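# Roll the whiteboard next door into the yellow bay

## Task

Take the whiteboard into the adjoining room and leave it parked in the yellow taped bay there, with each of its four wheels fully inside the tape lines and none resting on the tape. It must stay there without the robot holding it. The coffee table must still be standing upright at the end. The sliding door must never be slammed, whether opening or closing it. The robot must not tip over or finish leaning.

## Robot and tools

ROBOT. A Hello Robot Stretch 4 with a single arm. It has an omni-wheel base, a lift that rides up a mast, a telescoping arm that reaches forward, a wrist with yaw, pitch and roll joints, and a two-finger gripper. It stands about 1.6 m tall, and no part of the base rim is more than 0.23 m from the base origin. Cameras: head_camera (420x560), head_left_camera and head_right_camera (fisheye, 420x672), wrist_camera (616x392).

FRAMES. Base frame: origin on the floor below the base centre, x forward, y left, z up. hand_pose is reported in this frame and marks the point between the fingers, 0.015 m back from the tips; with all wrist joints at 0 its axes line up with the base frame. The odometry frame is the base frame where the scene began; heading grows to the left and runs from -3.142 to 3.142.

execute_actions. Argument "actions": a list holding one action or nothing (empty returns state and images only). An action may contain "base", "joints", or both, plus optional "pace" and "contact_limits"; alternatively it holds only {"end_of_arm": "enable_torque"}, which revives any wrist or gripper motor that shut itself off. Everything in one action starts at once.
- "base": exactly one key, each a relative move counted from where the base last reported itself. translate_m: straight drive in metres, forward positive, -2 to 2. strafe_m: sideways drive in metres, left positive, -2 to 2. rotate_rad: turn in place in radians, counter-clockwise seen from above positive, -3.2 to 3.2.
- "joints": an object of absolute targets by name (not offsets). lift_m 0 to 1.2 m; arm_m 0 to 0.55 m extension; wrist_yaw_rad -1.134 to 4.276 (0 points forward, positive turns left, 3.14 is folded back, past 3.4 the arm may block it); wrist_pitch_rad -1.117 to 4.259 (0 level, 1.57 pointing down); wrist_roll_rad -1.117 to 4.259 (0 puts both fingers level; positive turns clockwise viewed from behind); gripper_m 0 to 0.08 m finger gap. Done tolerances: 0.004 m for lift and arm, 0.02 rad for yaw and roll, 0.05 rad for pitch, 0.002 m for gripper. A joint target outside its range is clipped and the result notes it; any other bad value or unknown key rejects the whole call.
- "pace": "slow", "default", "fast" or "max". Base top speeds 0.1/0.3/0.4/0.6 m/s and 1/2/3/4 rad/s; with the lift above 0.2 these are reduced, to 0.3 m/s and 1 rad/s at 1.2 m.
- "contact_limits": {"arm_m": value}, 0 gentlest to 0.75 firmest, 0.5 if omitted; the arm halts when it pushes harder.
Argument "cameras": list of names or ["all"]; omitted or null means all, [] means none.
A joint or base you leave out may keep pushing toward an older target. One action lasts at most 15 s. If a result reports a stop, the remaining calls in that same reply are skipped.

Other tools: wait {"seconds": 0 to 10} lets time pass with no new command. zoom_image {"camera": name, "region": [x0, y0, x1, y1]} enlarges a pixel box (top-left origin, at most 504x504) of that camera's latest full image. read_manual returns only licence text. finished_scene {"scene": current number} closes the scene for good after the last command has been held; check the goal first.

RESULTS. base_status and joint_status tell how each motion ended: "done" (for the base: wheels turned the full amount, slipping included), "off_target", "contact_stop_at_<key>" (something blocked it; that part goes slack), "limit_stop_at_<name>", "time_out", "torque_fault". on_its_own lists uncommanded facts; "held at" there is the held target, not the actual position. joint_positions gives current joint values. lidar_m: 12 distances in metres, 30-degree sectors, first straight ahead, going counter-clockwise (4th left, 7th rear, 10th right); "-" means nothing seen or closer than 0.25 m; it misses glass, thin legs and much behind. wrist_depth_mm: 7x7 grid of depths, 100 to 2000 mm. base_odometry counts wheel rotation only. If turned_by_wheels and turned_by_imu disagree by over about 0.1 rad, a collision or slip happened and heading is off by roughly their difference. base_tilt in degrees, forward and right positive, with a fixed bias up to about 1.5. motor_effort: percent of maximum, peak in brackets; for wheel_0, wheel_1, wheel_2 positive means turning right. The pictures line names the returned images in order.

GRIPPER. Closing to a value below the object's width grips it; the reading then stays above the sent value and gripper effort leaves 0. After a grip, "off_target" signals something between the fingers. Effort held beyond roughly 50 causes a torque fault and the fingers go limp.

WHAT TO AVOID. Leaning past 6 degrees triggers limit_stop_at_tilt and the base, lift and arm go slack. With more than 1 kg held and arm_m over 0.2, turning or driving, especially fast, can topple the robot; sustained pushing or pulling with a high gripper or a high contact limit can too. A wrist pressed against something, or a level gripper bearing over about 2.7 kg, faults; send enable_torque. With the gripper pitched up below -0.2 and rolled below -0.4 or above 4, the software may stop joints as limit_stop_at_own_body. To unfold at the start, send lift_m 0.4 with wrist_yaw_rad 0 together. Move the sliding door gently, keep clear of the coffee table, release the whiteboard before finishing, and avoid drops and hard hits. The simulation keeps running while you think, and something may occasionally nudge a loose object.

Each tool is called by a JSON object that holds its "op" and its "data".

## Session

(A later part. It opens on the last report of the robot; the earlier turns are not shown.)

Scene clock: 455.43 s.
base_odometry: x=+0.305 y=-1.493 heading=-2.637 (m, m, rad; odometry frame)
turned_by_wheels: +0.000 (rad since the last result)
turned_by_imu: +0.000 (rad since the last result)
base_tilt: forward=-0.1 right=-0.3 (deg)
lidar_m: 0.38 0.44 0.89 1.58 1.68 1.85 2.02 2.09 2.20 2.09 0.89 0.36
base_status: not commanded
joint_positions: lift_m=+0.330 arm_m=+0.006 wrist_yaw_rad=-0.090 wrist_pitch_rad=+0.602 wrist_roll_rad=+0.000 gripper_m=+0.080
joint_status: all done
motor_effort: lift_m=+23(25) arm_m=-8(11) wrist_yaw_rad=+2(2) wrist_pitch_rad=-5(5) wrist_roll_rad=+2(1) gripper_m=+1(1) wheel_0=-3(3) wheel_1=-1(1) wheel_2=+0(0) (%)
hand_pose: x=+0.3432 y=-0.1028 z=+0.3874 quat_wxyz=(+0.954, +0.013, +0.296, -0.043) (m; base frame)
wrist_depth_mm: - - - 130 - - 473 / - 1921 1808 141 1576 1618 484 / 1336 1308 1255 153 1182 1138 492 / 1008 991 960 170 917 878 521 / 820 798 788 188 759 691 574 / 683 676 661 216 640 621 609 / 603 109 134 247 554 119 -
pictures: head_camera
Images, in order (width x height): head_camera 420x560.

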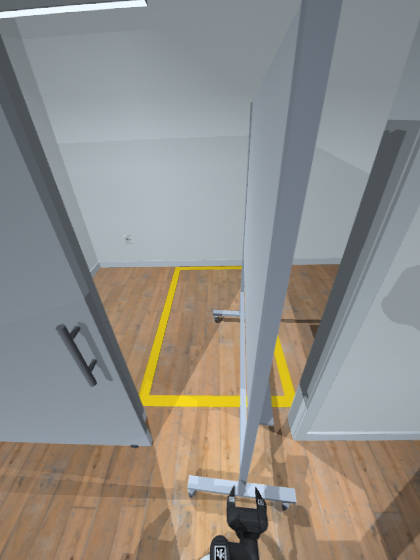

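{"op": "execute_actions", "data": {"actions": [{"base": {"strafe_m": -0.27}, "joints": {"wrist_pitch_rad": 1.57, "wrist_yaw_rad": 1.47}, "pace": "fast"}], "cameras": ["head_camera"]}}

{"op": "execute_actions", "data": {"actions": [{"joints": {"arm_m": 0.13, "lift_m": 0.21}}], "cameras": ["head_camera", "wrist_camera", "head_right_camera"]}}

Scene clock: 462.80 s.
base_odometry: x=+0.174 y=-1.257 heading=-2.637 (m, m, rad; odometry frame)
turned_by_wheels: +0.000 (rad since the last result)
turned_by_imu: -0.001 (rad since the last result)
base_tilt: forward=-0.1 right=-0.3 (deg)
lidar_m: 0.38 0.36 0.89 1.86 1.97 1.96 2.01 2.10 1.92 1.82 0.91 0.63
base_status: done
joint_positions: lift_m=+0.330 arm_m=+0.005 wrist_yaw_rad=+1.469 wrist_pitch_rad=+1.570 wrist_roll_rad=+0.000 gripper_m=+0.080
joint_status: all done
motor_effort: lift_m=+22(23) arm_m=-8(8) wrist_yaw_rad=+2(7) wrist_pitch_rad=+0(4) wrist_roll_rad=+1(2) gripper_m=+1(1) wheel_0=-2(12) wheel_1=+0(11) wheel_2=+0(0) (%)
hand_pose: x=+0.2633 y=-0.0087 z=+0.2952 quat_wxyz=(+0.525, -0.474, +0.524, +0.474) (m; base frame)
wrist_depth_mm: 466 462 452 449 442 282 436 / 242 336 449 449 442 340 433 / 238 241 445 442 439 342 430 / 236 236 304 442 436 334 424 / 235 232 249 442 436 334 424 / 234 231 234 436 430 334 424 / 233 109 134 436 433 119 -
pictures: head_camera
Images, in order (width x height): head_camera 420x560.

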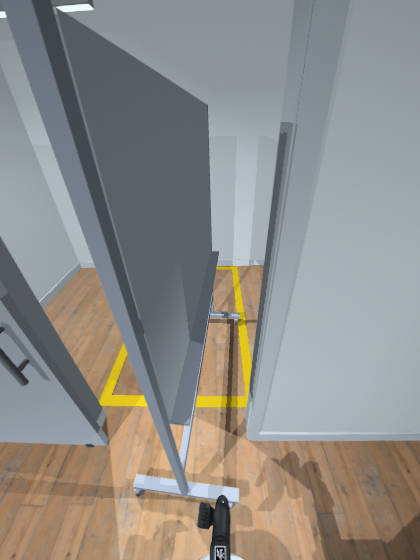

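Scene clock: 464.33 s.
base_odometry: x=+0.174 y=-1.257 heading=-2.637 (m, m, rad; odometry frame)
turned_by_wheels: +0.000 (rad since the last result)
turned_by_imu: +0.000 (rad since the last result)
base_tilt: forward=-0.1 right=-0.2 (deg)
lidar_m: 0.42 0.38 0.87 1.85 1.96 1.95 2.02 2.12 1.91 1.84 0.93 0.67
base_status: not commanded
joint_positions: lift_m=+0.210 arm_m=+0.128 wrist_yaw_rad=+1.469 wrist_pitch_rad=+1.570 wrist_roll_rad=+0.000 gripper_m=+0.080
joint_status: all done
motor_effort: lift_m=+14(22) arm_m=+8(2) wrist_yaw_rad=+3(3) wrist_pitch_rad=+0(1) wrist_roll_rad=+1(1) gripper_m=+1(1) wheel_0=-2(2) wheel_1=+0(0) wheel_2=+0(0) (%)
hand_pose: x=+0.3864 y=-0.0087 z=+0.1759 quat_wxyz=(+0.525, -0.474, +0.524, +0.474) (m; base frame)
wrist_depth_mm: 338 332 329 329 322 320 317 / 338 334 329 325 320 319 317 / 334 332 327 324 224 319 314 / 297 329 327 324 221 317 314 / 249 327 324 322 221 314 310 / 234 325 324 296 220 312 310 / 216 109 134 251 219 119 -
pictures: head_camera, head_right_camera, wrist_camera
camera_calibration (this result's frames):
wrist_camera: T_world_to_cam=[[0.990281, -0.133109, -0.0403189, -0.371144], [-0.134775, -0.989991, -0.0418797, 0.11824], [-0.0343408, 0.0469066, -0.998309, 0.340004], [0, 0, 0, 1]] pos_world=[0.395148, 0.0517056, 0.329417]
Images, in order (width x height): head_camera 420x560, head_right_camera 420x672, wrist_camera 616x392.

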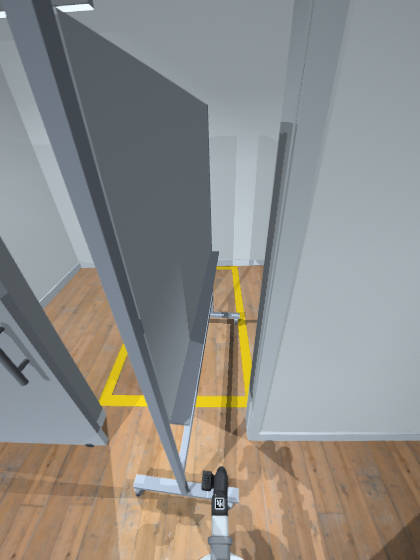

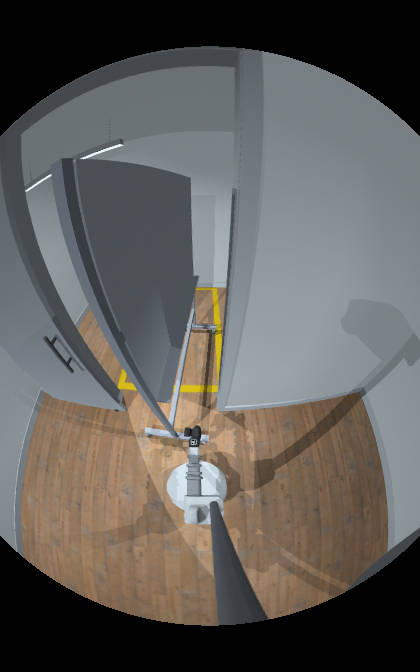

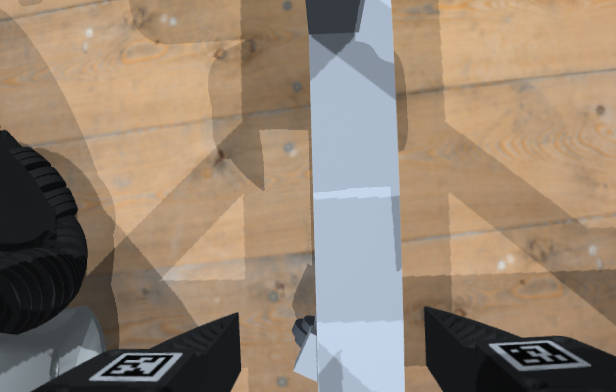

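{"op": "execute_actions", "data": {"actions": [{"joints": {"arm_m": 0.151, "lift_m": 0.132}}], "cameras": ["wrist_camera"]}}

Scene clock: 473.20 s.
base_odometry: x=+0.174 y=-1.257 heading=-2.637 (m, m, rad; odometry frame)
turned_by_wheels: +0.000 (rad since the last result)
turned_by_imu: +0.000 (rad since the last result)
base_tilt: forward=-0.1 right=-0.3 (deg)
lidar_m: 0.39 0.39 0.86 1.85 1.95 1.93 2.03 2.12 1.89 1.84 0.94 0.65
base_status: not commanded
joint_positions: lift_m=+0.132 arm_m=+0.149 wrist_yaw_rad=+1.469 wrist_pitch_rad=+1.570 wrist_roll_rad=+0.000 gripper_m=+0.080
joint_status: all done
motor_effort: lift_m=+14(14) arm_m=+9(9) wrist_yaw_rad=+3(3) wrist_pitch_rad=+0(1) wrist_roll_rad=+1(1) gripper_m=+0(0) wheel_0=-2(2) wheel_1=+0(0) wheel_2=+0(0) (%)
hand_pose: x=+0.4074 y=-0.0087 z=+0.0979 quat_wxyz=(+0.525, -0.474, +0.524, +0.474) (m; base frame)
wrist_depth_mm: 256 254 251 148 246 243 241 / 256 254 250 147 243 242 239 / 254 251 248 146 243 241 238 / 253 250 247 145 241 240 237 / 252 249 246 144 239 238 236 / 250 249 244 144 238 237 236 / 249 109 134 143 149 119 -
pictures: wrist_camera
camera_calibration (this result's frames):
wrist_camera: T_world_to_cam=[[0.990281, -0.133109, -0.0403189, -0.395082], [-0.134775, -0.989991, -0.0418796, 0.117804], [-0.0343408, 0.0469065, -0.998309, 0.262866], [0, 0, 0, 1]] pos_world=[0.416146, 0.0517056, 0.251426]
Images, in order (width x height): wrist_camera 616x392.

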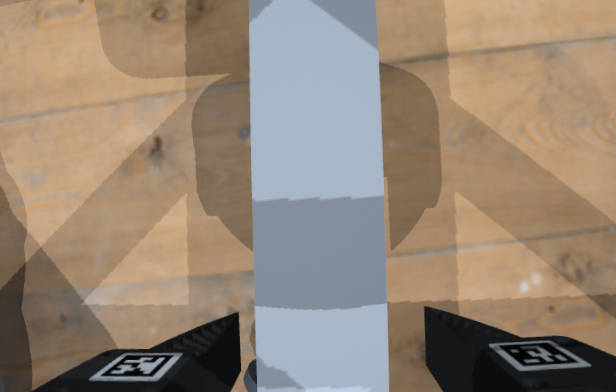

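{"op": "execute_actions", "data": {"actions": [{"base": {"translate_m": 0.32}}]}}

Scene clock: 480.13 s.
base_odometry: x=-0.106 y=-1.411 heading=-2.637 (m, m, rad; odometry frame)
turned_by_wheels: +0.000 (rad since the last result)
turned_by_imu: -0.002 (rad since the last result)
base_tilt: forward=-0.3 right=-0.2 (deg)
lidar_m: 0.40 0.37 0.72 1.17 1.97 2.24 2.35 2.46 1.91 1.28 0.47 0.34
base_status: done
joint_positions: lift_m=+0.132 arm_m=+0.149 wrist_yaw_rad=+1.470 wrist_pitch_rad=+1.571 wrist_roll_rad=+0.000 gripper_m=+0.080
joint_status: not commanded
motor_effort: lift_m=+14(14) arm_m=+8(9) wrist_yaw_rad=+2(4) wrist_pitch_rad=-4(14) wrist_roll_rad=+2(2) gripper_m=+0(1) wheel_0=+2(7) wheel_1=+3(8) wheel_2=-5(21) (%)
hand_pose: x=+0.4074 y=-0.0089 z=+0.0979 quat_wxyz=(+0.524, -0.474, +0.525, +0.474) (m; base frame)
wrist_depth_mm: 256 253 148 147 245 242 239 / 255 252 148 146 244 240 239 / 254 252 147 146 242 240 237 / 252 249 248 145 242 238 236 / 252 249 245 144 240 238 236 / 250 248 145 143 239 236 233 / 250 109 135 143 237 119 -
pictures: head_camera, head_left_camera, head_right_camera, wrist_camera
camera_calibration (this result's frames):
wrist_camera: T_world_to_cam=[[0.990353, -0.132583, -0.0402763, -0.395138], [-0.134201, -0.990124, -0.0405563, 0.117173], [-0.0345014, 0.0455702, -0.998365, 0.262915], [0, 0, 0, 1]] pos_world=[0.416122, 0.0516466, 0.251323]
Images, in order (width x height): head_camera 420x560, head_left_camera 420x672, head_right_camera 420x672, wrist_camera 616x392.

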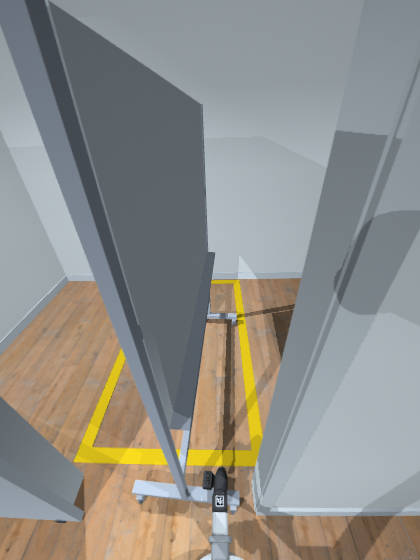

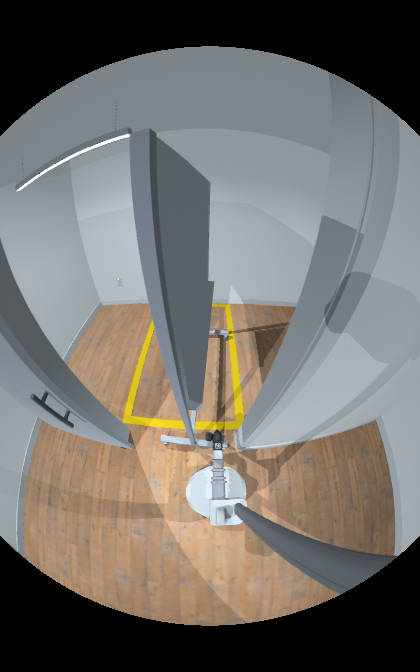

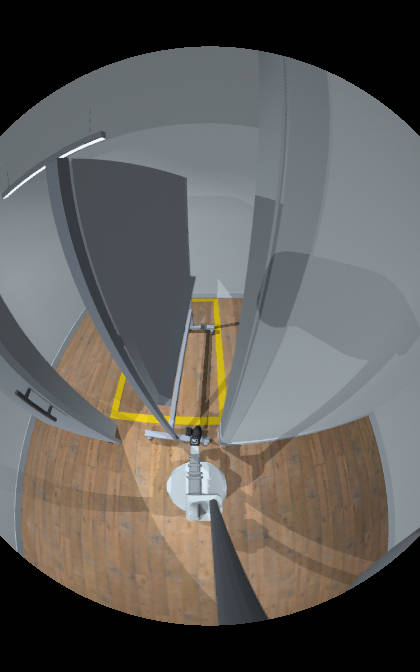

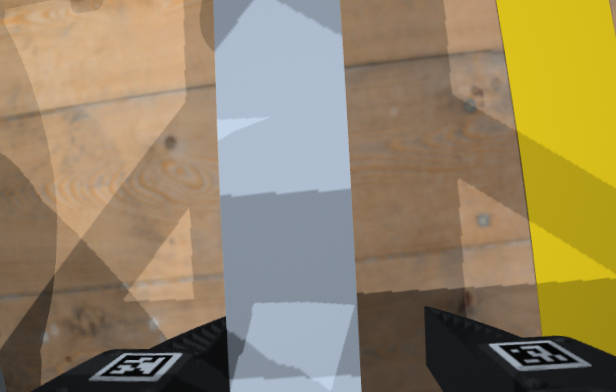

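{"op": "zoom_image", "data": {"camera": "head_camera", "region": [190, 270, 280, 350]}}

Region (190, 270, 280, 350) of head_camera's 420x560 image, scaled by 5.600, with more detail than that image has.

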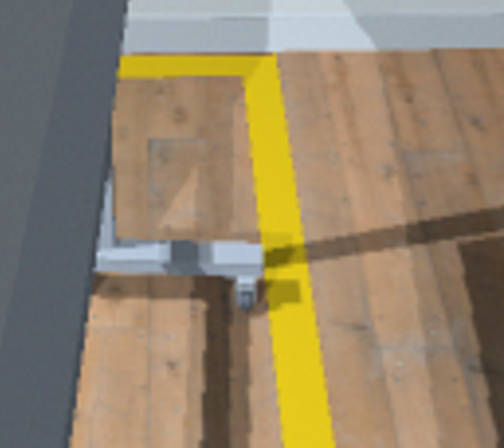

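{"op": "execute_actions", "data": {"actions": [{"joints": {"arm_m": 0.54}}]}}

Scene clock: 489.53 s.
base_odometry: x=-0.106 y=-1.411 heading=-2.637 (m, m, rad; odometry frame)
turned_by_wheels: +0.000 (rad since the last result)
turned_by_imu: +0.000 (rad since the last result)
base_tilt: forward=-0.2 right=-0.3 (deg)
lidar_m: 0.74 0.81 0.70 1.14 1.96 2.24 2.34 2.44 1.91 1.31 0.46 0.35
base_status: not commanded
joint_positions: lift_m=+0.132 arm_m=+0.538 wrist_yaw_rad=+1.470 wrist_pitch_rad=+1.571 wrist_roll_rad=+0.000 gripper_m=+0.080
joint_status: all done
motor_effort: lift_m=+14(14) arm_m=+11(19) wrist_yaw_rad=+2(2) wrist_pitch_rad=-3(7) wrist_roll_rad=+2(4) gripper_m=-1(1) wheel_0=+2(2) wheel_1=+3(3) wheel_2=-2(4) (%)
hand_pose: x=+0.7960 y=-0.0088 z=+0.0979 quat_wxyz=(+0.525, -0.474, +0.525, +0.474) (m; base frame)
wrist_depth_mm: 255 253 148 146 243 241 239 / 255 251 147 145 243 240 238 / 253 250 146 145 243 239 236 / 252 249 146 144 240 237 236 / 250 248 245 143 239 237 236 / 249 247 144 143 238 235 234 / 248 109 135 142 237 119 -
pictures: head_camera, head_left_camera, head_right_camera, wrist_camera
camera_calibration (this result's frames):
wrist_camera: T_world_to_cam=[[0.990353, -0.132578, -0.0402959, -0.780009], [-0.134218, -0.990096, -0.0411702, 0.169537], [-0.0344386, 0.0461815, -0.998339, 0.27627], [0, 0, 0, 1]] pos_world=[0.804754, 0.0516875, 0.25136]
Images, in order (width x height): head_camera 420x560, head_left_camera 420x672, head_right_camera 420x672, wrist_camera 616x392.

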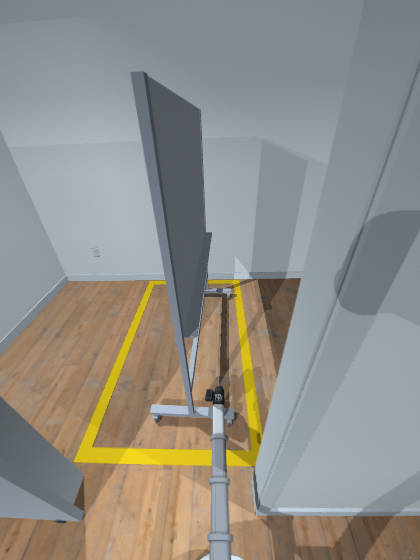

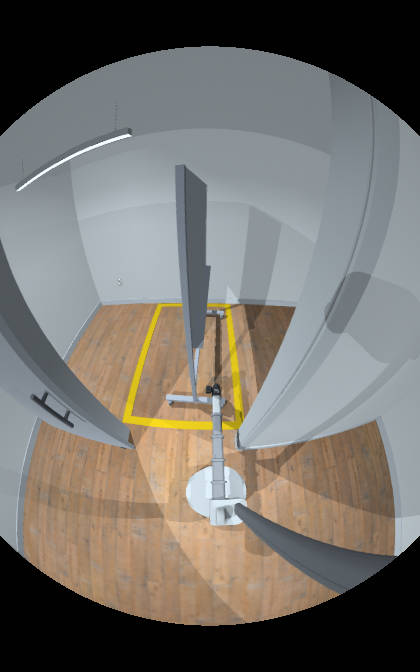

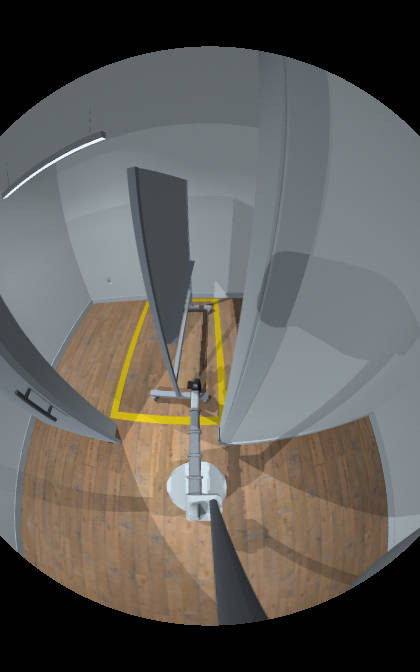

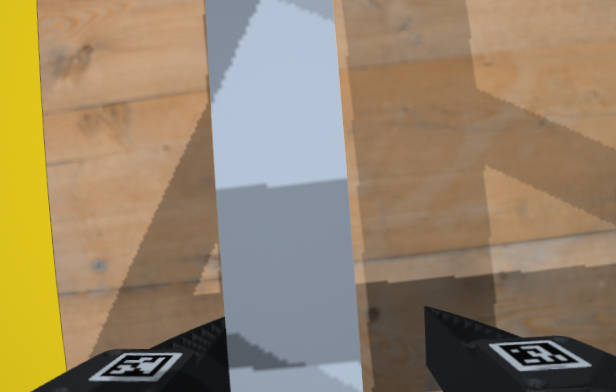

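{"op": "zoom_image", "data": {"camera": "head_camera", "region": [195, 265, 265, 325]}}

{"op": "zoom_image", "data": {"camera": "head_camera", "region": [130, 370, 280, 480]}}

Region (195, 265, 265, 325) of head_camera's 420x560 image, scaled by 7.200, with more detail than that image has; it fills the top 432 rows of this view, and the rest is white.

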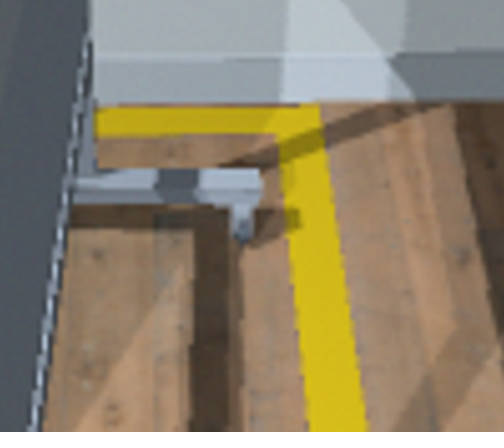

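Region (130, 370, 280, 480) of head_camera's 420x560 image, scaled by 3.360, with more detail than that image has; it fills the top 370 rows of this view, and the rest is white.

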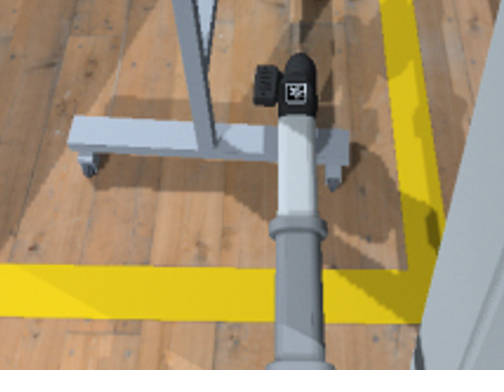

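{"op": "execute_actions", "data": {"actions": [{"joints": {"arm_m": 0.525, "lift_m": 0.2}, "pace": "fast"}], "cameras": ["wrist_camera"]}}

{"op": "execute_actions", "data": {"actions": [{"joints": {"arm_m": 0.2}, "pace": "max"}]}}

Scene clock: 505.10 s.
base_odometry: x=-0.106 y=-1.411 heading=-2.637 (m, m, rad; odometry frame)
turned_by_wheels: +0.000 (rad since the last result)
turned_by_imu: +0.000 (rad since the last result)
base_tilt: forward=-0.3 right=-0.4 (deg)
lidar_m: 0.73 0.79 0.69 1.13 1.92 2.27 2.32 2.44 1.93 1.30 0.45 0.35
base_status: not commanded
joint_positions: lift_m=+0.200 arm_m=+0.527 wrist_yaw_rad=+1.470 wrist_pitch_rad=+1.571 wrist_roll_rad=+0.000 gripper_m=+0.080
joint_status: all done
motor_effort: lift_m=+23(25) arm_m=-8(13) wrist_yaw_rad=+2(2) wrist_pitch_rad=-1(2) wrist_roll_rad=+1(2) gripper_m=-1(1) wheel_0=+2(2) wheel_1=+3(3) wheel_2=-2(2) (%)
hand_pose: x=+0.7844 y=-0.0088 z=+0.1652 quat_wxyz=(+0.525, -0.474, +0.525, +0.474) (m; base frame)
wrist_depth_mm: 325 320 319 213 310 307 306 / 325 320 317 213 310 307 304 / 322 319 315 212 309 306 301 / 320 317 312 211 306 304 301 / 319 315 310 210 304 303 298 / 317 314 310 209 304 300 297 / 315 109 135 208 301 119 -
pictures: wrist_camera
camera_calibration (this result's frames):
wrist_camera: T_world_to_cam=[[0.990348, -0.132617, -0.0402965, -0.76579], [-0.134258, -0.99009, -0.0411899, 0.170787], [-0.0344347, 0.0462024, -0.998338, 0.343052], [0, 0, 0, 1]] pos_world=[0.793141, 0.0516879, 0.318658]
Images, in order (width x height): wrist_camera 616x392.

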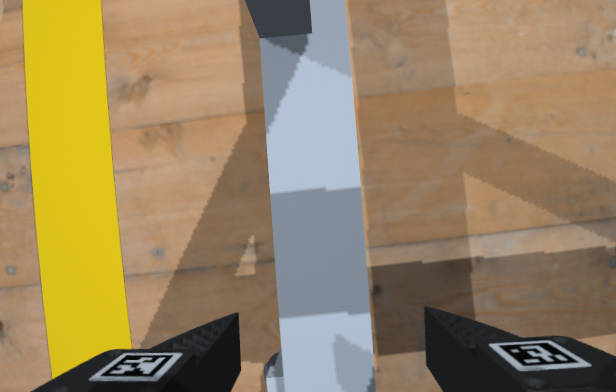

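Scene clock: 506.73 s.
base_odometry: x=-0.106 y=-1.411 heading=-2.637 (m, m, rad; odometry frame)
turned_by_wheels: +0.000 (rad since the last result)
turned_by_imu: +0.000 (rad since the last result)
base_tilt: forward=-0.2 right=-0.2 (deg)
lidar_m: 0.73 0.78 0.71 1.17 1.96 2.26 2.36 2.47 1.93 1.26 0.45 0.34
base_status: not commanded
joint_positions: lift_m=+0.200 arm_m=+0.201 wrist_yaw_rad=+1.470 wrist_pitch_rad=+1.571 wrist_roll_rad=+0.000 gripper_m=+0.080
joint_status: all done
motor_effort: lift_m=+23(23) arm_m=-8(13) wrist_yaw_rad=+2(2) wrist_pitch_rad=-3(1) wrist_roll_rad=+1(2) gripper_m=-1(1) wheel_0=+2(2) wheel_1=+3(3) wheel_2=-2(2) (%)
hand_pose: x=+0.4594 y=-0.0088 z=+0.1652 quat_wxyz=(+0.525, -0.474, +0.525, +0.474) (m; base frame)
wrist_depth_mm: 327 322 320 317 310 309 307 / 327 322 317 314 314 309 306 / 324 320 317 314 309 307 304 / 322 319 314 312 306 304 301 / 322 317 314 310 307 303 300 / 320 315 312 309 304 301 300 / 319 109 134 307 304 119 -
pictures: head_camera, head_left_camera, head_right_camera, wrist_camera
camera_calibration (this result's frames):
wrist_camera: T_world_to_cam=[[0.990333, -0.132726, -0.0402976, -0.443886], [-0.134368, -0.990074, -0.0412217, 0.127211], [-0.0344264, 0.0462379, -0.998337, 0.331855], [0, 0, 0, 1]] pos_world=[0.468113, 0.0516888, 0.318659]
Images, in order (width x height): head_camera 420x560, head_left_camera 420x672, head_right_camera 420x672, wrist_camera 616x392.

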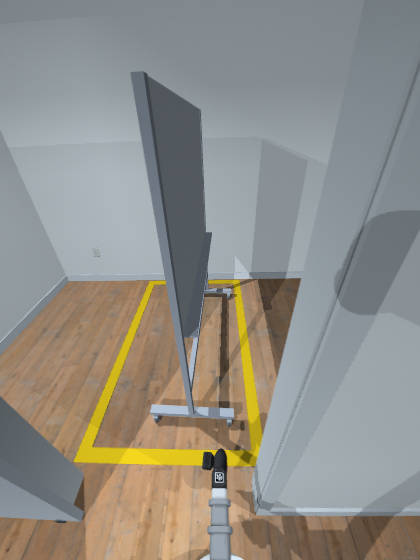

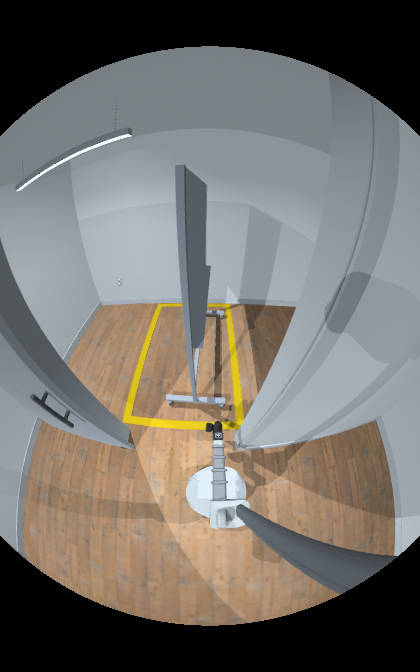

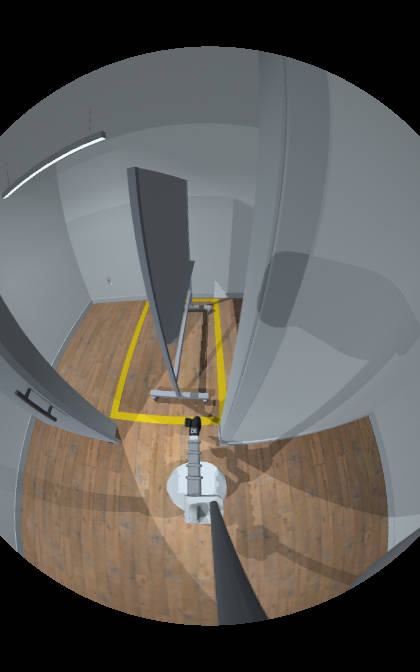

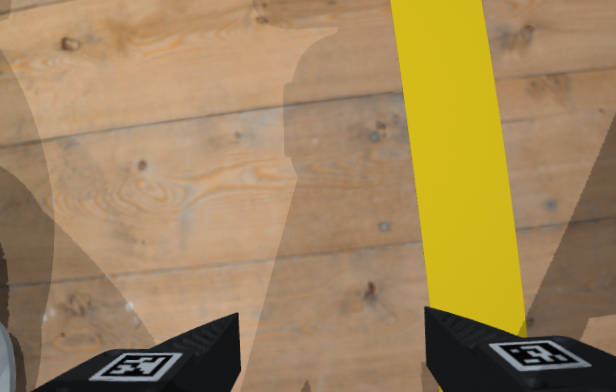

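{"op": "zoom_image", "data": {"camera": "head_camera", "region": [130, 265, 270, 470]}}

Region (130, 265, 270, 470) of head_camera's 420x560 image, scaled by 2.459, with more detail than that image has; it fills the left 344 columns of this view, and the rest is white.

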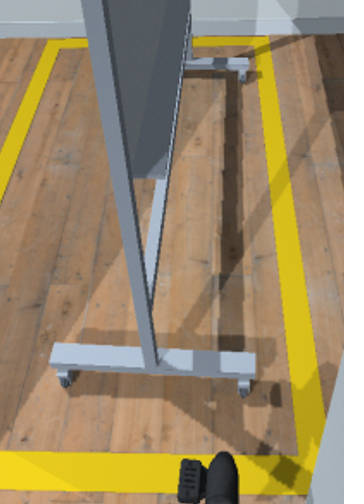

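The whiteboard is inside the bay with its wheels clear of the tape, and the robot is no longer touching it. Ending scene 1.

{"op": "finished_scene", "data": {"scene": 1}}

The scene is finished: the task was done.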